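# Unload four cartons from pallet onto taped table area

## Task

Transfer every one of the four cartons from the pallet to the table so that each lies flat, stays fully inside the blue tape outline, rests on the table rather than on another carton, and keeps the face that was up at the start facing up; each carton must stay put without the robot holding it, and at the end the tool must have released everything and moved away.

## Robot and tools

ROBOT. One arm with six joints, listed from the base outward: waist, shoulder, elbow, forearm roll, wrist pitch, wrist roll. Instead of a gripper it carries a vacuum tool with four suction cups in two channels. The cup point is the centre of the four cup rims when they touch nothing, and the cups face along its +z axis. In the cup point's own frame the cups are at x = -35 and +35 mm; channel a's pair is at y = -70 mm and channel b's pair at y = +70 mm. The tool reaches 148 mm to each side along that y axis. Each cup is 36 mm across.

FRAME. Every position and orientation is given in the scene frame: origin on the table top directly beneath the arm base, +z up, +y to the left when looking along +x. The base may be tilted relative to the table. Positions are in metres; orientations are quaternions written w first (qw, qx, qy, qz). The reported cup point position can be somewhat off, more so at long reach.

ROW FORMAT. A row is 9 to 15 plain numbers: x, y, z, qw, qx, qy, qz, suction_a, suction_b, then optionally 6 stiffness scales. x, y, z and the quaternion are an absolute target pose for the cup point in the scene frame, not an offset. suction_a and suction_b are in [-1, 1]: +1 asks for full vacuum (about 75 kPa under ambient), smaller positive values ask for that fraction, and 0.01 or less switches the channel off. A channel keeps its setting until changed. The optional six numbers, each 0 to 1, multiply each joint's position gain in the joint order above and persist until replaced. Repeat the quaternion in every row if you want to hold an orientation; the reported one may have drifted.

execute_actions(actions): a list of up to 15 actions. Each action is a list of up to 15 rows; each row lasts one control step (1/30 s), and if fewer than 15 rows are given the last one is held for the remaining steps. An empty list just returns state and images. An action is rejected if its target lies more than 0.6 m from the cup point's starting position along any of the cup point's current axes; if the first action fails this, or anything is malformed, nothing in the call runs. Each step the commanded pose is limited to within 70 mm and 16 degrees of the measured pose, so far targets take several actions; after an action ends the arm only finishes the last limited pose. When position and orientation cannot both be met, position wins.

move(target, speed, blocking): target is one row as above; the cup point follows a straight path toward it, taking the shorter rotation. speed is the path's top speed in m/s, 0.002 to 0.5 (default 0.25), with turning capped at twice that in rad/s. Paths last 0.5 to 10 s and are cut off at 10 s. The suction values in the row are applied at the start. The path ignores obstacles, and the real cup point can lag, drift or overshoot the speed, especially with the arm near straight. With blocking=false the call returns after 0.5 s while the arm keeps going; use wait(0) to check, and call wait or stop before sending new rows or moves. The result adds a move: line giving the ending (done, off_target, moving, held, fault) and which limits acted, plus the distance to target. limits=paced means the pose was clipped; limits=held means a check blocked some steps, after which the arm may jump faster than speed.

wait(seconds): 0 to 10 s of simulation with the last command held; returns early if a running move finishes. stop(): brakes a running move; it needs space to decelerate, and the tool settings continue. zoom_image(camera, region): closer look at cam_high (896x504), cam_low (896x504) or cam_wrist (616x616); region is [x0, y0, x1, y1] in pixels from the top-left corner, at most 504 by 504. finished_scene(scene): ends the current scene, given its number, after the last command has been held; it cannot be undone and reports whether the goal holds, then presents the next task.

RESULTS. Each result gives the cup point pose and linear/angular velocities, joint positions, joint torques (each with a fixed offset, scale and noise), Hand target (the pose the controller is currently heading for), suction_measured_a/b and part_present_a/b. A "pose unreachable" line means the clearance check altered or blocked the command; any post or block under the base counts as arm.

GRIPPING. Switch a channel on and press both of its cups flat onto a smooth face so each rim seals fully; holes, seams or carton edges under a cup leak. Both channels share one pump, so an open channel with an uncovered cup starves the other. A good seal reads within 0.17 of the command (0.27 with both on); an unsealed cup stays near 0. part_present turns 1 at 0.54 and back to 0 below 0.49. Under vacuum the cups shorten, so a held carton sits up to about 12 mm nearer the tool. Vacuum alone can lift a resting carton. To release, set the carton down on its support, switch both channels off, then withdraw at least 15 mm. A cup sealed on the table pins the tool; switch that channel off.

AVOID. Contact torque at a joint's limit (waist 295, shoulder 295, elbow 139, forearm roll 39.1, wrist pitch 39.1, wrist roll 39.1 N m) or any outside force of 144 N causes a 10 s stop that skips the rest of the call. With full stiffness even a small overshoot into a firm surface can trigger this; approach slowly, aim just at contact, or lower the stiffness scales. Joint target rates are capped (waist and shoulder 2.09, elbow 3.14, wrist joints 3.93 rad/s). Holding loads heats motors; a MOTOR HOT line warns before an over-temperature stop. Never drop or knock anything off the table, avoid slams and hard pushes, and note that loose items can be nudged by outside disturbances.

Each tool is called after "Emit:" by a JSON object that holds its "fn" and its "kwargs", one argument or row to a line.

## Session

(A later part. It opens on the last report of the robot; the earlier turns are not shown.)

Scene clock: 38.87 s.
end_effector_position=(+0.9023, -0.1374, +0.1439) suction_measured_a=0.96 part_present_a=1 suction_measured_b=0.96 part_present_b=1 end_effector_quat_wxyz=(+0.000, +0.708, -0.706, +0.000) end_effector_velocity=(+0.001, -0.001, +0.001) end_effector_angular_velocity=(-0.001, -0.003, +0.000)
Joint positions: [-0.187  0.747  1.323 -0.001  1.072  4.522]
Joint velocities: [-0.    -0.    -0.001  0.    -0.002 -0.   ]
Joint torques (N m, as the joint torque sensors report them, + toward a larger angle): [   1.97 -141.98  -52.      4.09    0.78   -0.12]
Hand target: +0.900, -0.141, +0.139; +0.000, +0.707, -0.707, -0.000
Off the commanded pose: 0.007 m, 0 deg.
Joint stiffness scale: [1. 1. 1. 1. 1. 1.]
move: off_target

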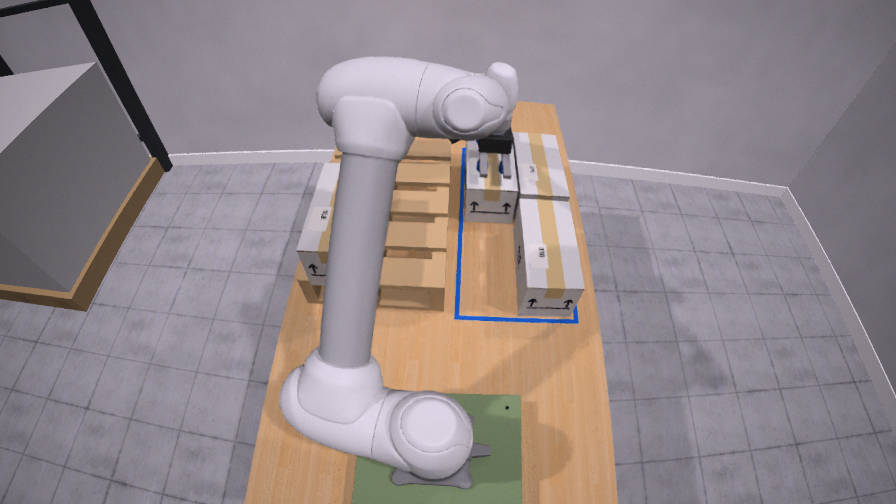

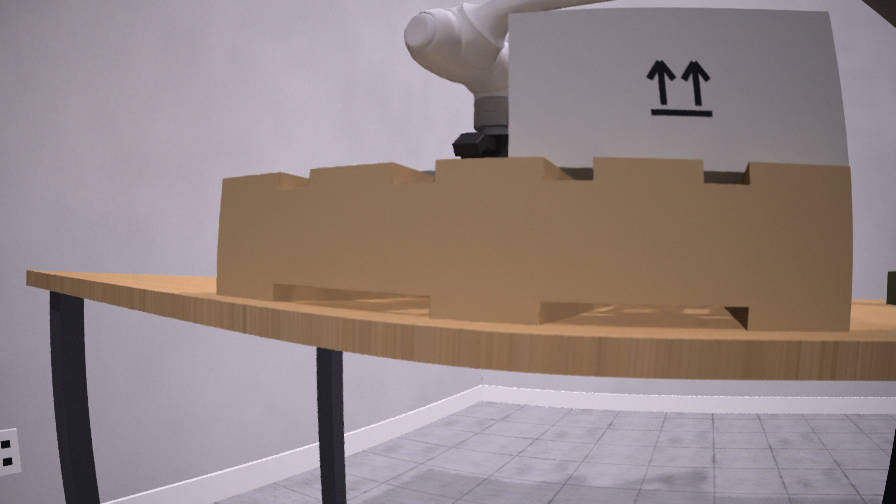

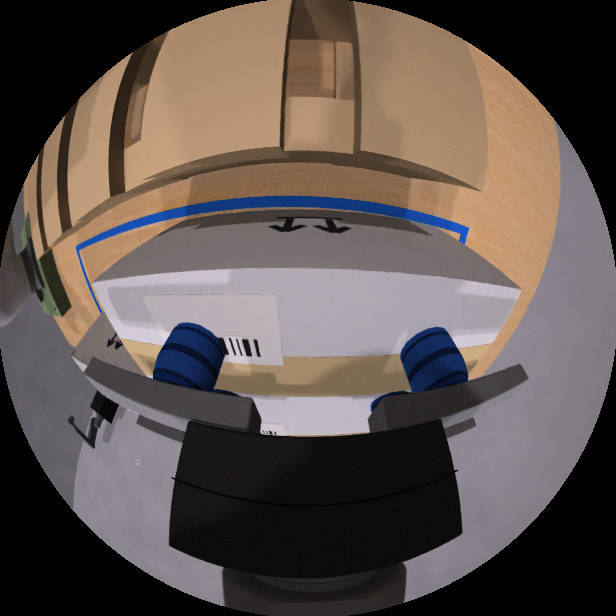

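Emit:
{"fn": "execute_actions", "kwargs": {
  "actions": [
    [[0.9,-0.141,0.135,0,0.7071,-0.7071,0,1,1]],
    [[0.9,-0.141,0.143,0,0.7071,-0.7071,0,0,0]]
  ]
}}

Emit:
{"fn": "move", "kwargs": {
  "target": [0.87,-0.11,0.30,0,0.7071,-0.7071,0,0,0]
}}

Emit:
{"fn": "move", "kwargs": {
  "target": [0.55,0.275,0.31,0,0.7071,-0.7071,0,0,0],
  "speed": 0.4
}}

Emit:
{"fn": "move", "kwargs": {
  "target": [0.55,0.275,0.26,0,0.7071,-0.7071,0,1,1],
  "speed": 0.06
}}

Emit:
{"fn": "move", "kwargs": {
  "target": [0.55,0.27,0.31,0,0.7071,-0.7071,0,1,1],
  "speed": 0.1
}}

Emit:
{"fn": "move", "kwargs": {
  "target": [0.565,-0.125,0.31,0,0.7071,-0.7071,0,1,1]
}}

Emit:
{"fn": "move", "kwargs": {
  "target": [0.565,-0.135,0.156,0,0.7071,-0.7071,0,1,1],
  "speed": 0.12
}}

Scene clock: 40.27 s.
end_effector_position=(+0.9032, -0.1376, +0.1483) suction_measured_a=0.00 part_present_a=0 suction_measured_b=0.00 part_present_b=0 end_effector_quat_wxyz=(-0.002, +0.708, -0.706, +0.004) end_effector_velocity=(+0.000, +0.000, +0.000) end_effector_angular_velocity=(-0.000, -0.002, -0.000)
Joint positions: [-0.187  0.741  1.324 -0.001  1.066  4.522]
Joint velocities: [ 0.    -0.     0.    -0.    -0.001  0.   ]
Joint torques (N m, as the joint torque sensors report them, + toward a larger angle): [  1.37 -94.95 -32.48   3.69  -2.21   0.54]
Hand target: +0.900, -0.141, +0.143; -0.000, +0.707, -0.707, -0.000
Off the commanded pose: 0.007 m, 1 deg.
Joint stiffness scale: [1. 1. 1. 1. 1. 1.]

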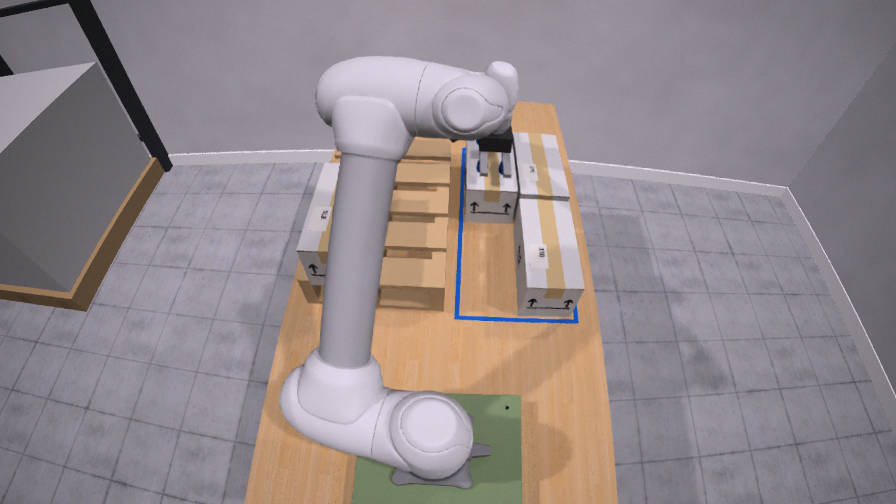

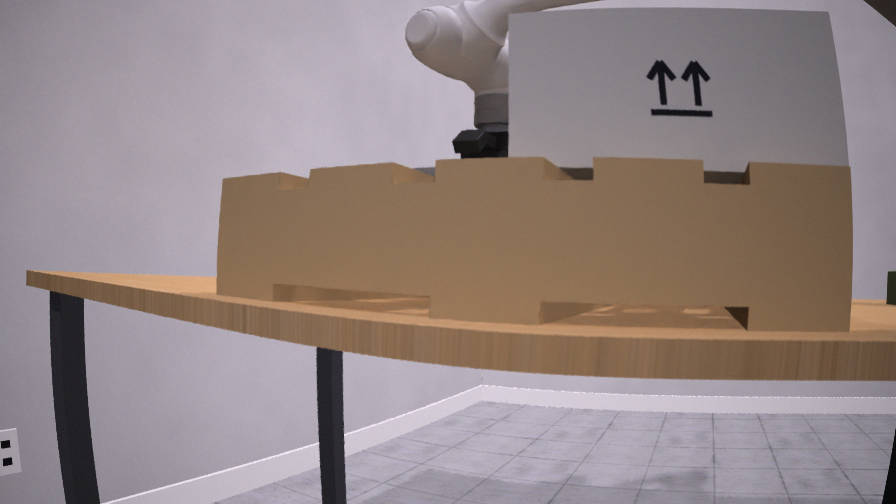

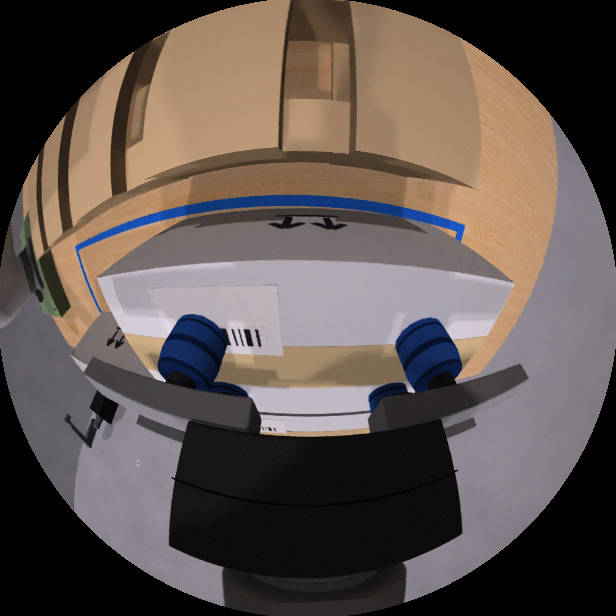

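Scene clock: 41.33 s.
end_effector_position=(+0.8689, -0.1143, +0.2959) suction_measured_a=0.00 part_present_a=0 suction_measured_b=0.00 part_present_b=0 end_effector_quat_wxyz=(-0.000, +0.707, -0.707, +0.001) end_effector_velocity=(-0.001, +0.002, +0.000) end_effector_angular_velocity=(+0.000, +0.002, +0.002)
Joint positions: [-0.169  0.589  1.301 -0.001  1.249  4.544]
Joint velocities: [ 0.002 -0.     0.001 -0.     0.002 -0.   ]
Joint torques (N m, as the joint torque sensors report them, + toward a larger angle): [  -1.54 -110.3   -43.6     3.78   -0.03    0.2 ]
Hand target: +0.870, -0.110, +0.300; -0.000, +0.707, -0.707, +0.000
Off the commanded pose: 0.006 m, 0 deg.
Joint stiffness scale: [1. 1. 1. 1. 1. 1.]
move: off_target

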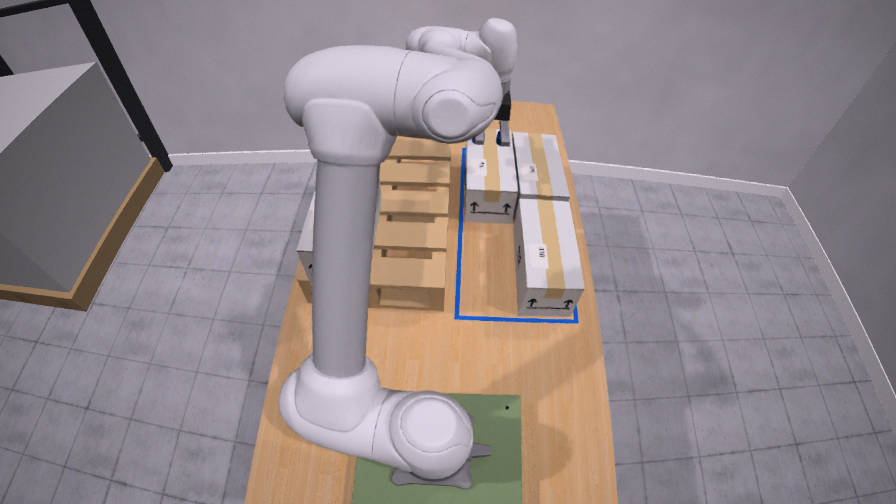

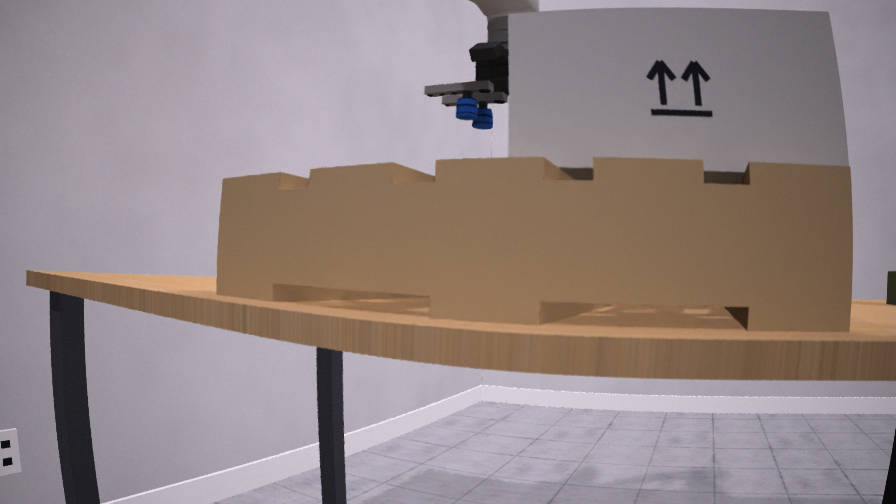

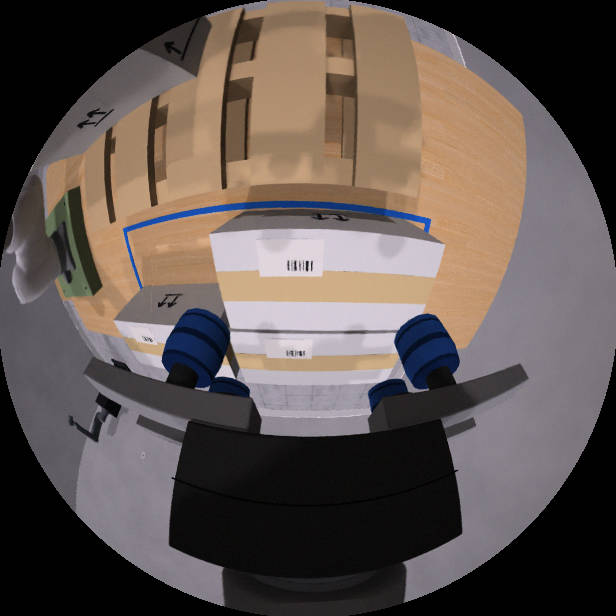

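Scene clock: 43.13 s.
end_effector_position=(+0.5524, +0.2722, +0.3131) suction_measured_a=0.00 part_present_a=0 suction_measured_b=0.00 part_present_b=0 end_effector_quat_wxyz=(+0.001, +0.707, -0.707, +0.000) end_effector_velocity=(+0.000, -0.000, +0.000) end_effector_angular_velocity=(+0.000, -0.001, -0.005)
Joint positions: [ 0.404  0.189  1.85  -0.001  1.105  5.116]
Joint velocities: [-0.001 -0.001  0.     0.    -0.001  0.004]
Joint torques (N m, as the joint torque sensors report them, + toward a larger angle): [ -0.62 -62.86 -40.67   4.01   0.42   0.02]
Hand target: +0.550, +0.274, +0.310; -0.000, +0.707, -0.707, +0.000
Off the commanded pose: 0.005 m, 0 deg.
Joint stiffness scale: [1. 1. 1. 1. 1. 1.]
move: off_target

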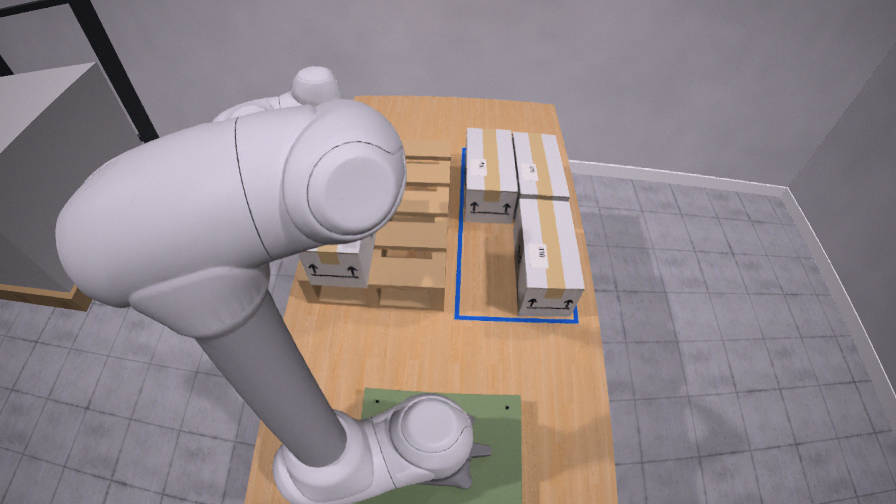

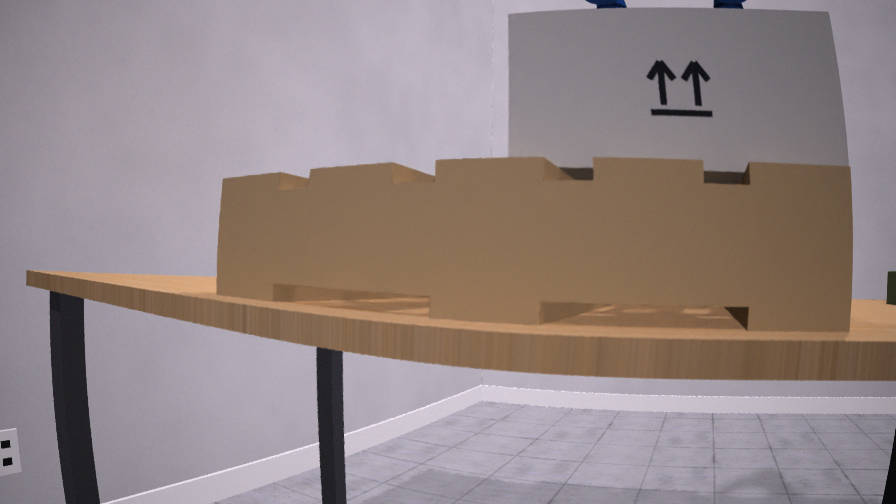

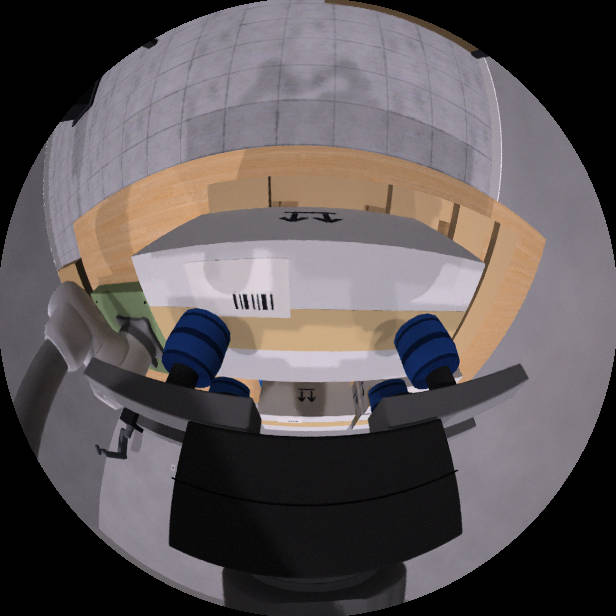

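Scene clock: 44.43 s.
end_effector_position=(+0.5530, +0.2727, +0.2641) suction_measured_a=0.66 part_present_a=1 suction_measured_b=0.66 part_present_b=1 end_effector_quat_wxyz=(+0.000, +0.707, -0.707, +0.000) end_effector_velocity=(-0.000, -0.000, +0.000) end_effector_angular_velocity=(-0.000, +0.000, -0.001)
Joint positions: [ 0.404  0.23   1.899 -0.001  1.013  5.116]
Joint velocities: [-0.    -0.     0.     0.     0.     0.001]
Joint torques (N m, as the joint torque sensors report them, + toward a larger angle): [  3.13 -72.15 -43.59   3.88   0.81   0.23]
Hand target: +0.550, +0.275, +0.260; +0.000, +0.707, -0.707, -0.000
Off the commanded pose: 0.006 m, 0 deg.
Joint stiffness scale: [1. 1. 1. 1. 1. 1.]
move: off_target

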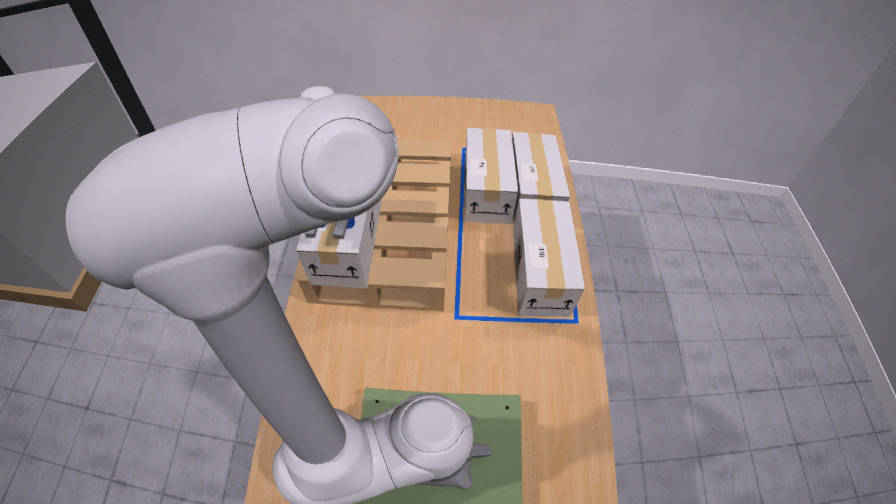

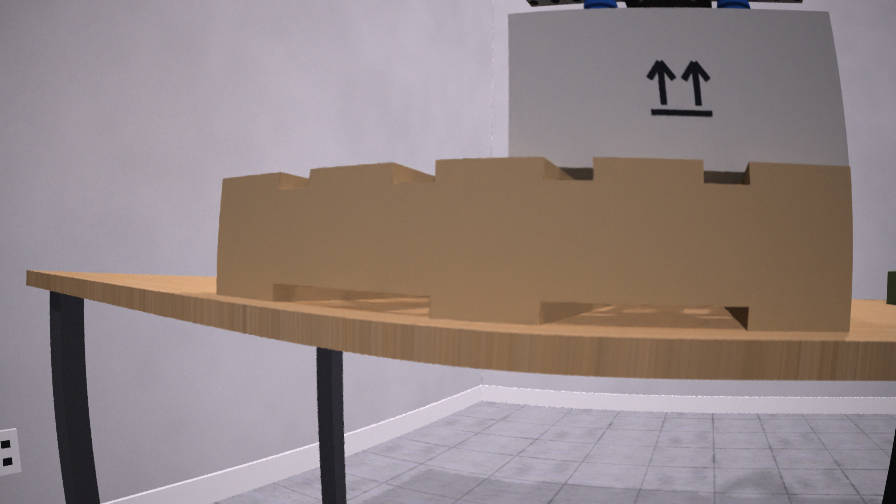

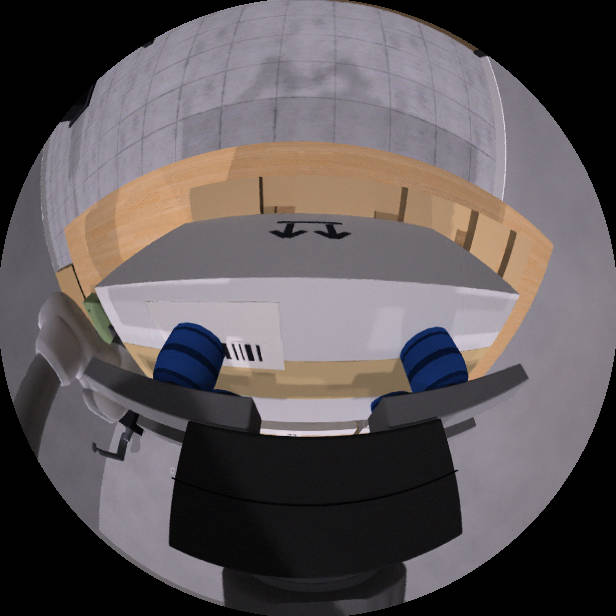

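Scene clock: 45.27 s.
end_effector_position=(+0.5482, +0.2706, +0.3056) suction_measured_a=0.95 part_present_a=1 suction_measured_b=0.95 part_present_b=1 end_effector_quat_wxyz=(-0.000, +0.707, -0.707, +0.001) end_effector_velocity=(-0.001, -0.000, +0.000) end_effector_angular_velocity=(-0.001, +0.003, +0.000)
Joint positions: [ 0.404  0.187  1.867 -0.001  1.087  5.116]
Joint velocities: [ 0.     0.    -0.     0.     0.004 -0.   ]
Joint torques (N m, as the joint torque sensors report them, + toward a larger angle): [ -2.26 -80.31 -51.81   3.73  -0.36   0.45]
Hand target: +0.550, +0.270, +0.310; -0.000, +0.707, -0.707, +0.000
Off the commanded pose: 0.005 m, 0 deg.
Joint stiffness scale: [1. 1. 1. 1. 1. 1.]
move: off_target

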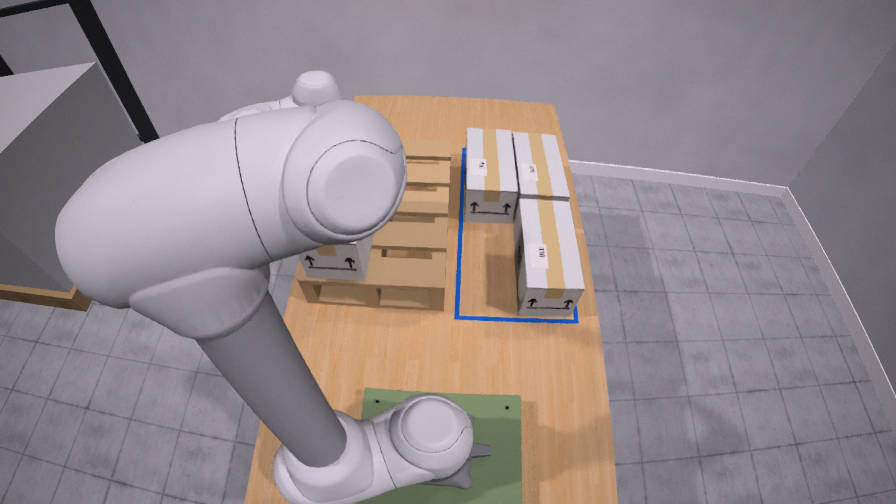

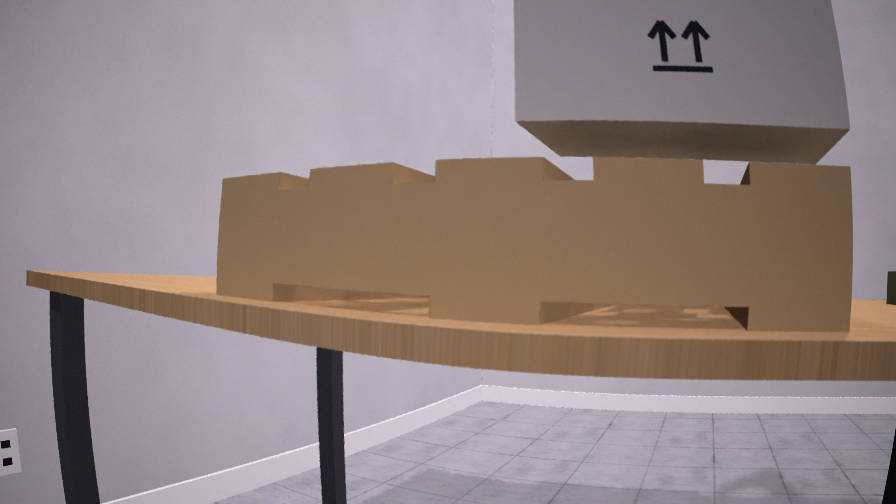

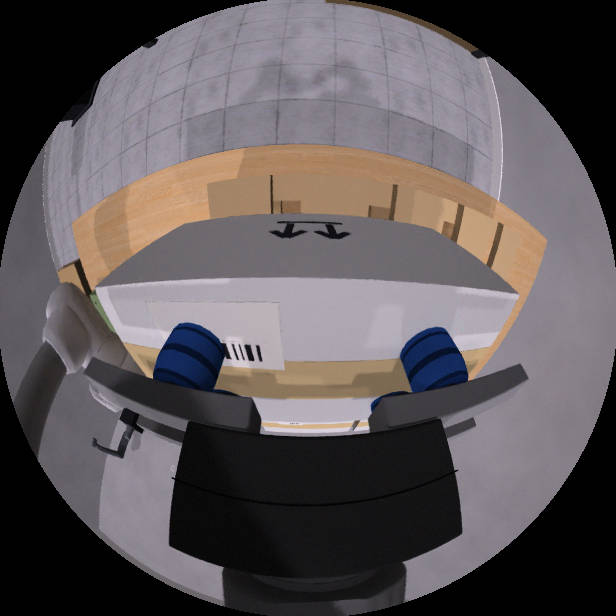

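Scene clock: 47.33 s.
end_effector_position=(+0.5622, -0.1212, +0.3071) suction_measured_a=0.96 part_present_a=1 suction_measured_b=0.96 part_present_b=1 end_effector_quat_wxyz=(+0.002, +0.708, -0.707, -0.002) end_effector_velocity=(+0.000, +0.000, +0.000) end_effector_angular_velocity=(-0.000, -0.001, +0.003)
Joint positions: [-0.271  0.134  1.928 -0.001  1.085  4.44 ]
Joint velocities: [ 0.    -0.    -0.     0.    -0.001 -0.003]
Joint torques (N m, as the joint torque sensors report them, + toward a larger angle): [  1.77 -71.67 -53.34   3.94   0.14   0.25]
Hand target: +0.565, -0.125, +0.310; +0.000, +0.707, -0.707, -0.000
Off the commanded pose: 0.006 m, 0 deg.
Joint stiffness scale: [1. 1. 1. 1. 1. 1.]
move: off_target

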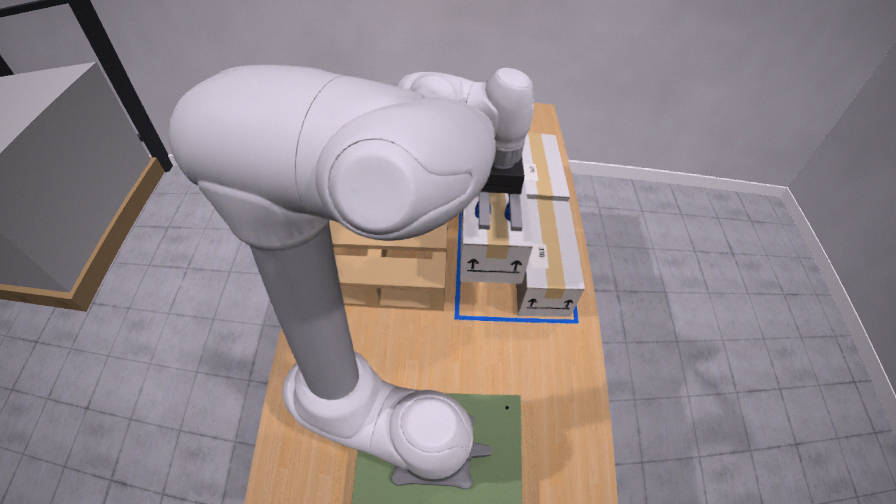

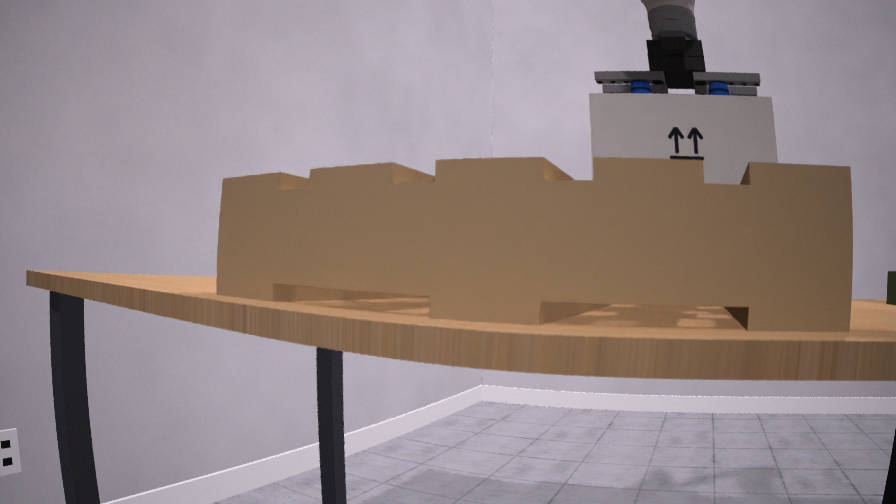

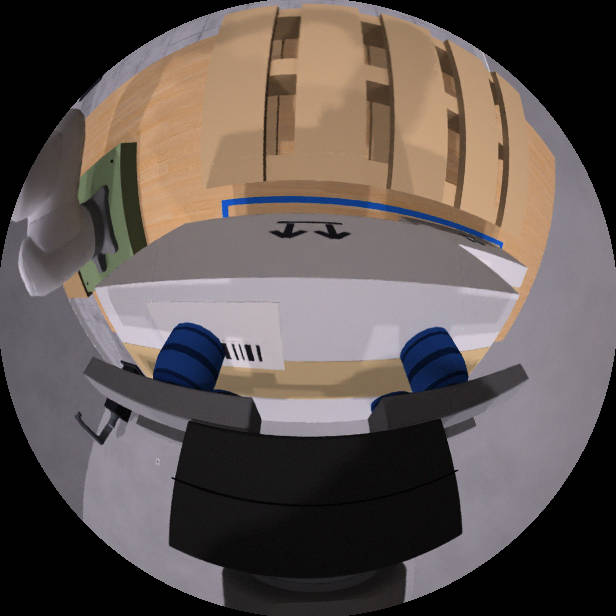

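Scene clock: 48.97 s.
end_effector_position=(+0.5677, -0.1331, +0.1598) suction_measured_a=0.96 part_present_a=1 suction_measured_b=0.96 part_present_b=1 end_effector_quat_wxyz=(+0.001, +0.708, -0.706, -0.000) end_effector_velocity=(+0.001, -0.000, +0.000) end_effector_angular_velocity=(-0.002, -0.005, +0.001)
Joint positions: [-0.288  0.297  2.045 -0.001  0.801  4.422]
Joint velocities: [ 0.    -0.     0.     0.    -0.006 -0.   ]
Joint torques (N m, as the joint torque sensors report them, + toward a larger angle): [  1.06 -80.6  -42.22   2.94  -0.17  -0.05]
Hand target: +0.565, -0.135, +0.156; -0.000, +0.707, -0.707, -0.000
Off the commanded pose: 0.005 m, 0 deg.
Joint stiffness scale: [1. 1. 1. 1. 1. 1.]
move: off_target

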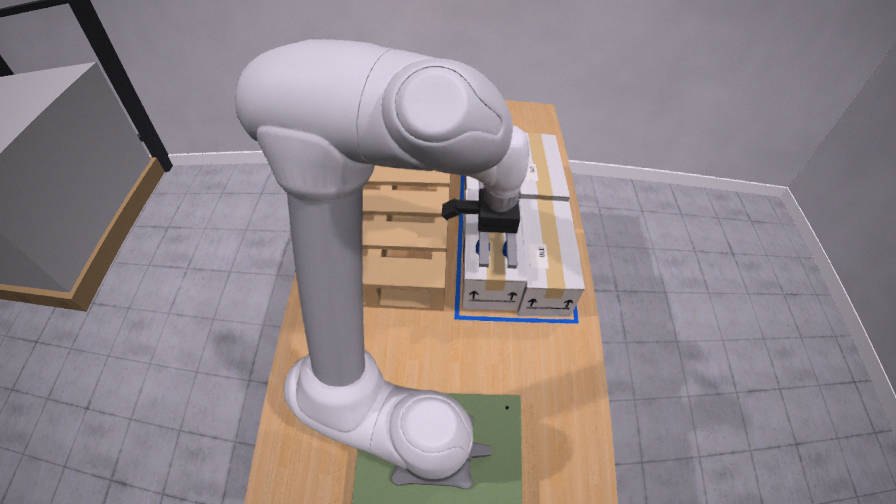

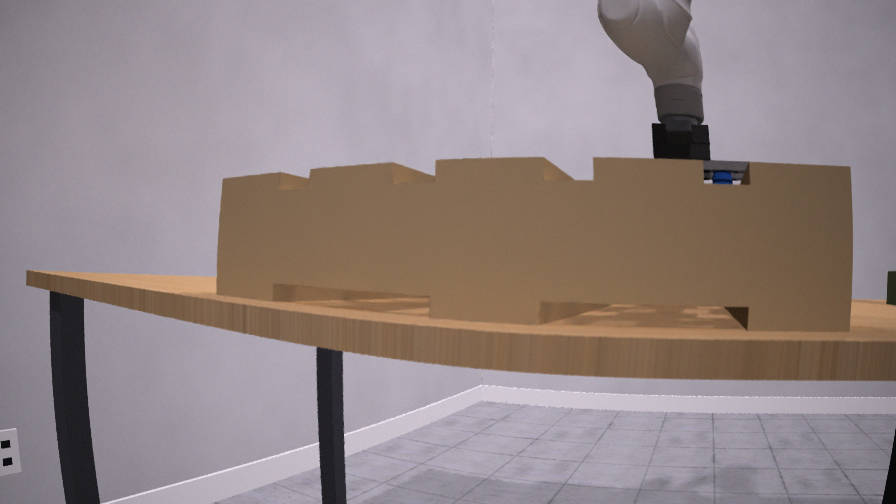

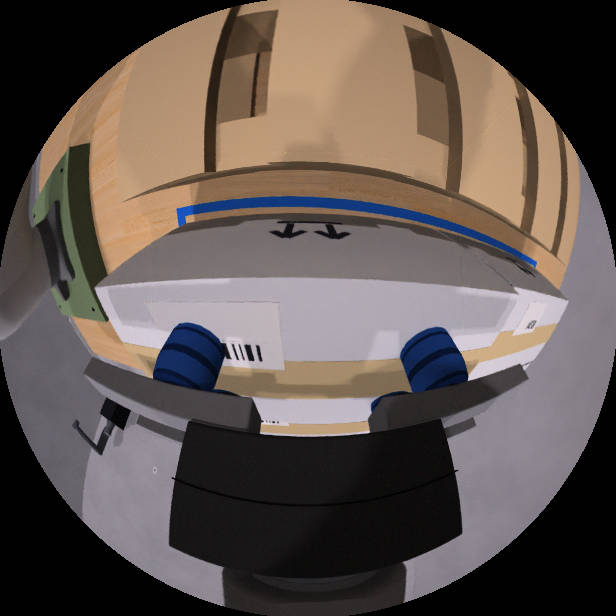

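Emit:
{"fn": "move", "kwargs": {
  "target": [0.565,-0.135,0.135,0,0.7071,-0.7071,0,1,1],
  "speed": 0.03
}}

Emit:
{"fn": "move", "kwargs": {
  "target": [0.565,-0.135,0.143,0,0.7071,-0.7071,0,0,0]
}}

Emit:
{"fn": "move", "kwargs": {
  "target": [0.565,-0.1,0.35,0,0.7071,-0.7071,0,0,0]
}}

Emit:
{"fn": "finished_scene", "kwargs": {
  "scene": 1
}}

Scene clock: 50.23 s.
end_effector_position=(+0.5686, -0.1335, +0.1399) suction_measured_a=0.96 part_present_a=1 suction_measured_b=0.96 part_present_b=1 end_effector_quat_wxyz=(+0.000, +0.708, -0.706, +0.001) end_effector_velocity=(+0.000, +0.001, -0.000) end_effector_angular_velocity=(+0.000, +0.000, +0.001)
Joint positions: [-0.288  0.323  2.057 -0.001  0.761  4.422]
Joint velocities: [ 0.001  0.    -0.    -0.    -0.    -0.   ]
Joint torques (N m, as the joint torque sensors report them, + toward a larger angle): [  5.23 -71.37 -36.06   2.36  -0.93   0.27]
Hand target: +0.565, -0.135, +0.135; +0.000, +0.707, -0.707, -0.000
Off the commanded pose: 0.006 m, 0 deg.
Joint stiffness scale: [1. 1. 1. 1. 1. 1.]
move: off_target

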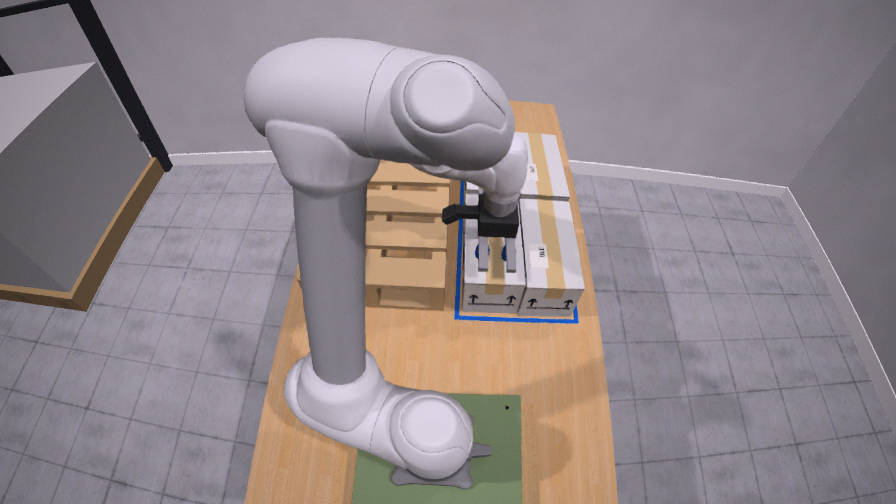

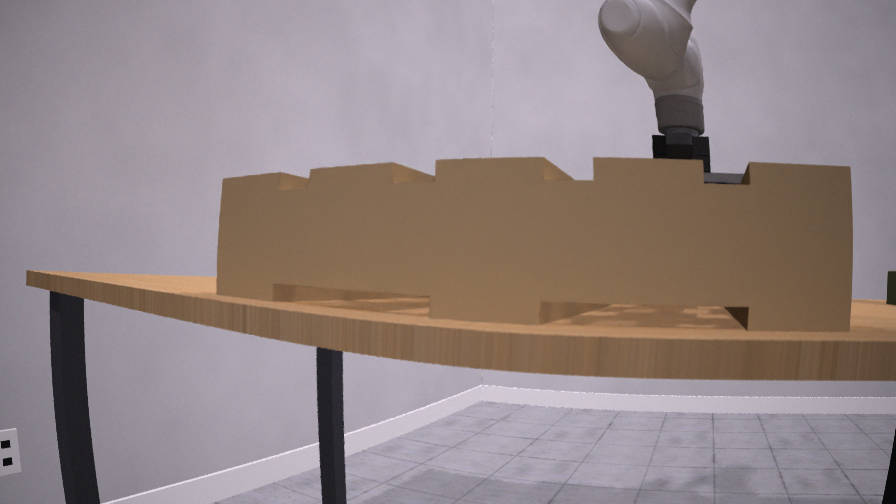

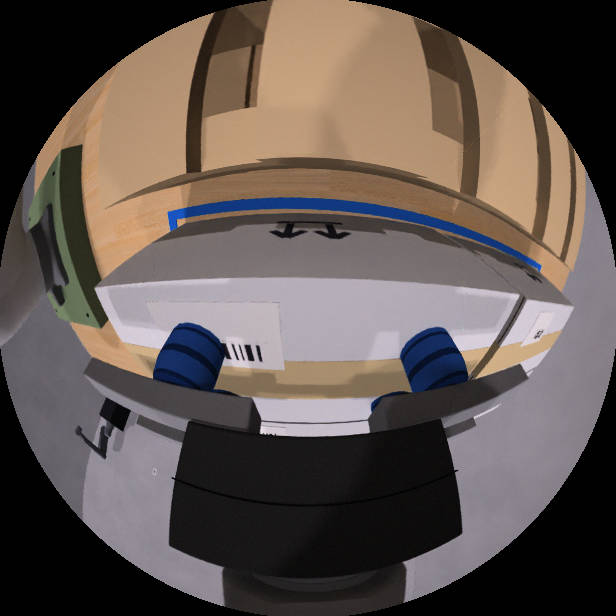

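Scene clock: 50.93 s.
end_effector_position=(+0.5694, -0.1337, +0.1461) suction_measured_a=0.00 part_present_a=0 suction_measured_b=0.00 part_present_b=0 end_effector_quat_wxyz=(-0.002, +0.708, -0.706, +0.005) end_effector_velocity=(+0.000, +0.000, +0.000) end_effector_angular_velocity=(-0.000, -0.001, +0.001)
Joint positions: [-0.288  0.312  2.056 -0.001  0.761  4.422]
Joint velocities: [ 0.001 -0.     0.    -0.    -0.001  0.   ]
Joint torques (N m, as the joint torque sensors report them, + toward a larger angle): [ -0.89 -50.09 -26.35   3.4   -2.48   0.36]
Hand target: +0.565, -0.135, +0.143; -0.000, +0.707, -0.707, +0.000
Off the commanded pose: 0.006 m, 1 deg.
Joint stiffness scale: [1. 1. 1. 1. 1. 1.]
move: off_target

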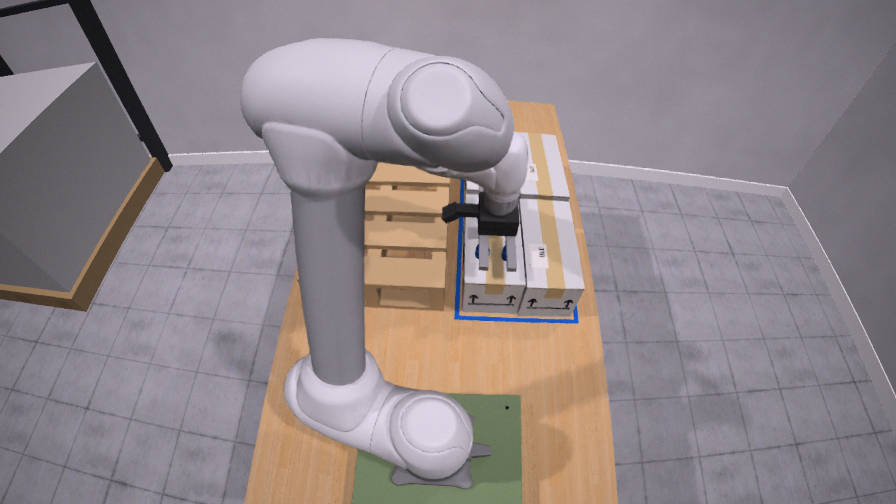

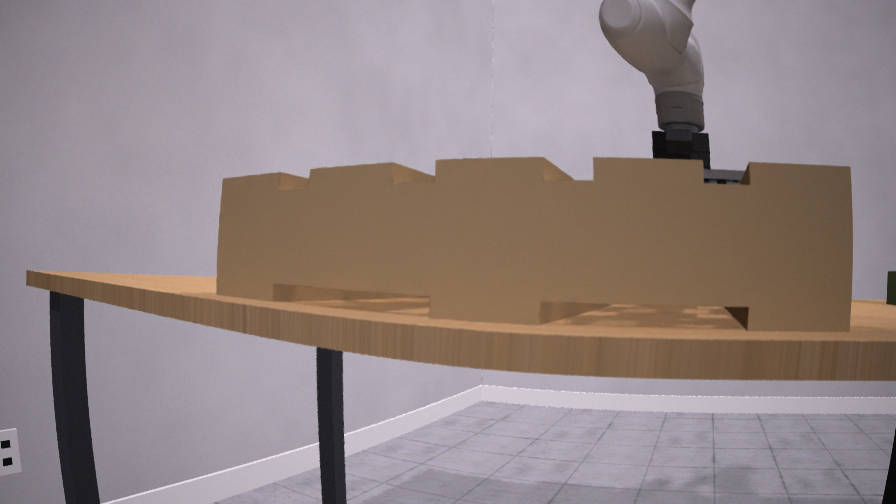

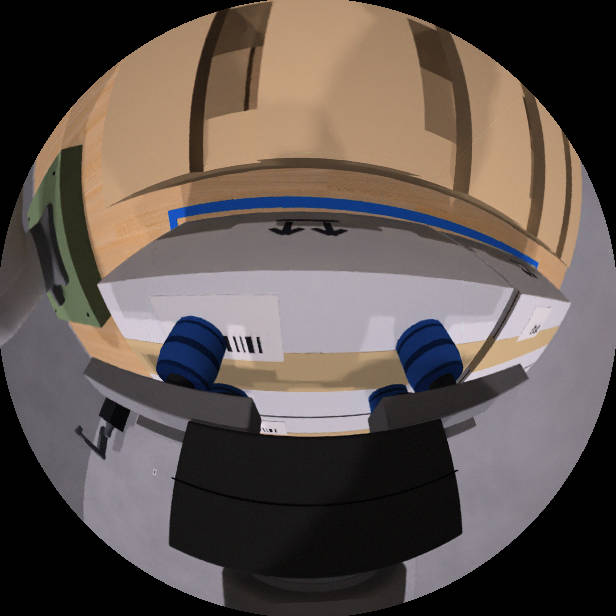

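Scene clock: 52.20 s.
end_effector_position=(+0.5635, -0.1028, +0.3456) suction_measured_a=0.00 part_present_a=0 suction_measured_b=0.00 part_present_b=0 end_effector_quat_wxyz=(+0.000, +0.707, -0.708, +0.001) end_effector_velocity=(-0.001, +0.001, +0.000) end_effector_angular_velocity=(+0.001, +0.004, +0.000)
Joint positions: [-0.239  0.099  1.892 -0.001  1.15   4.474]
Joint velocities: [ 0.001  0.    -0.    -0.     0.005  0.001]
Joint torques (N m, as the joint torque sensors report them, + toward a larger angle): [  1.59 -55.49 -43.15   4.09   0.22   0.04]
Hand target: +0.565, -0.100, +0.350; +0.000, +0.707, -0.707, +0.000
Off the commanded pose: 0.005 m, 0 deg.
Joint stiffness scale: [1. 1. 1. 1. 1. 1.]
move: off_target

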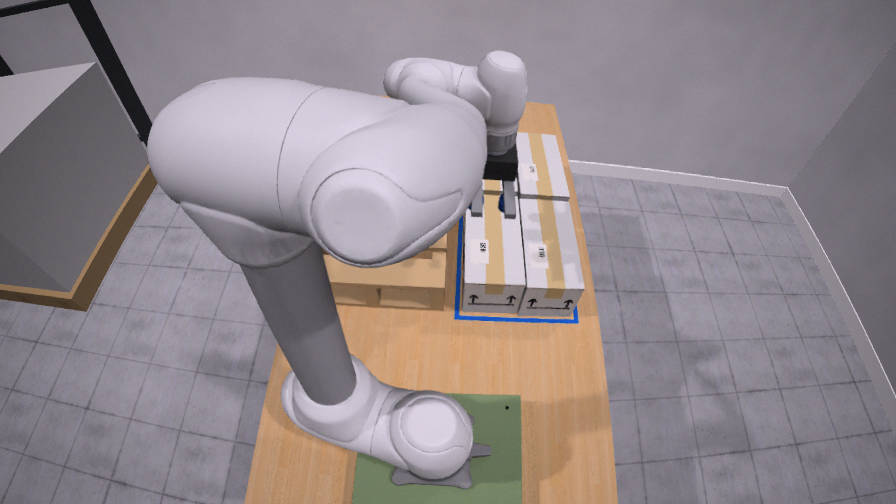

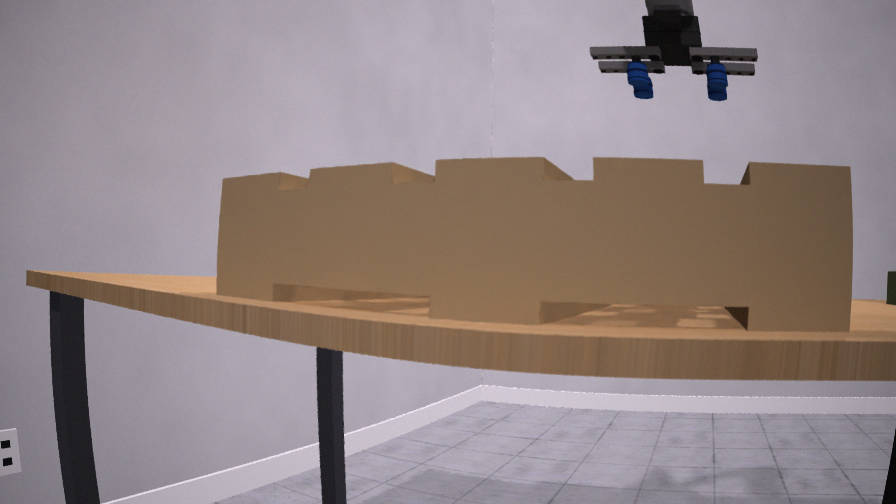

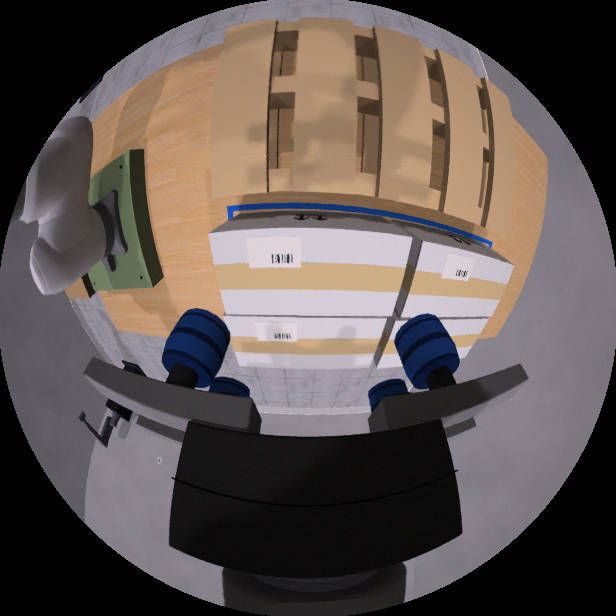

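The scene is finished: the task was done.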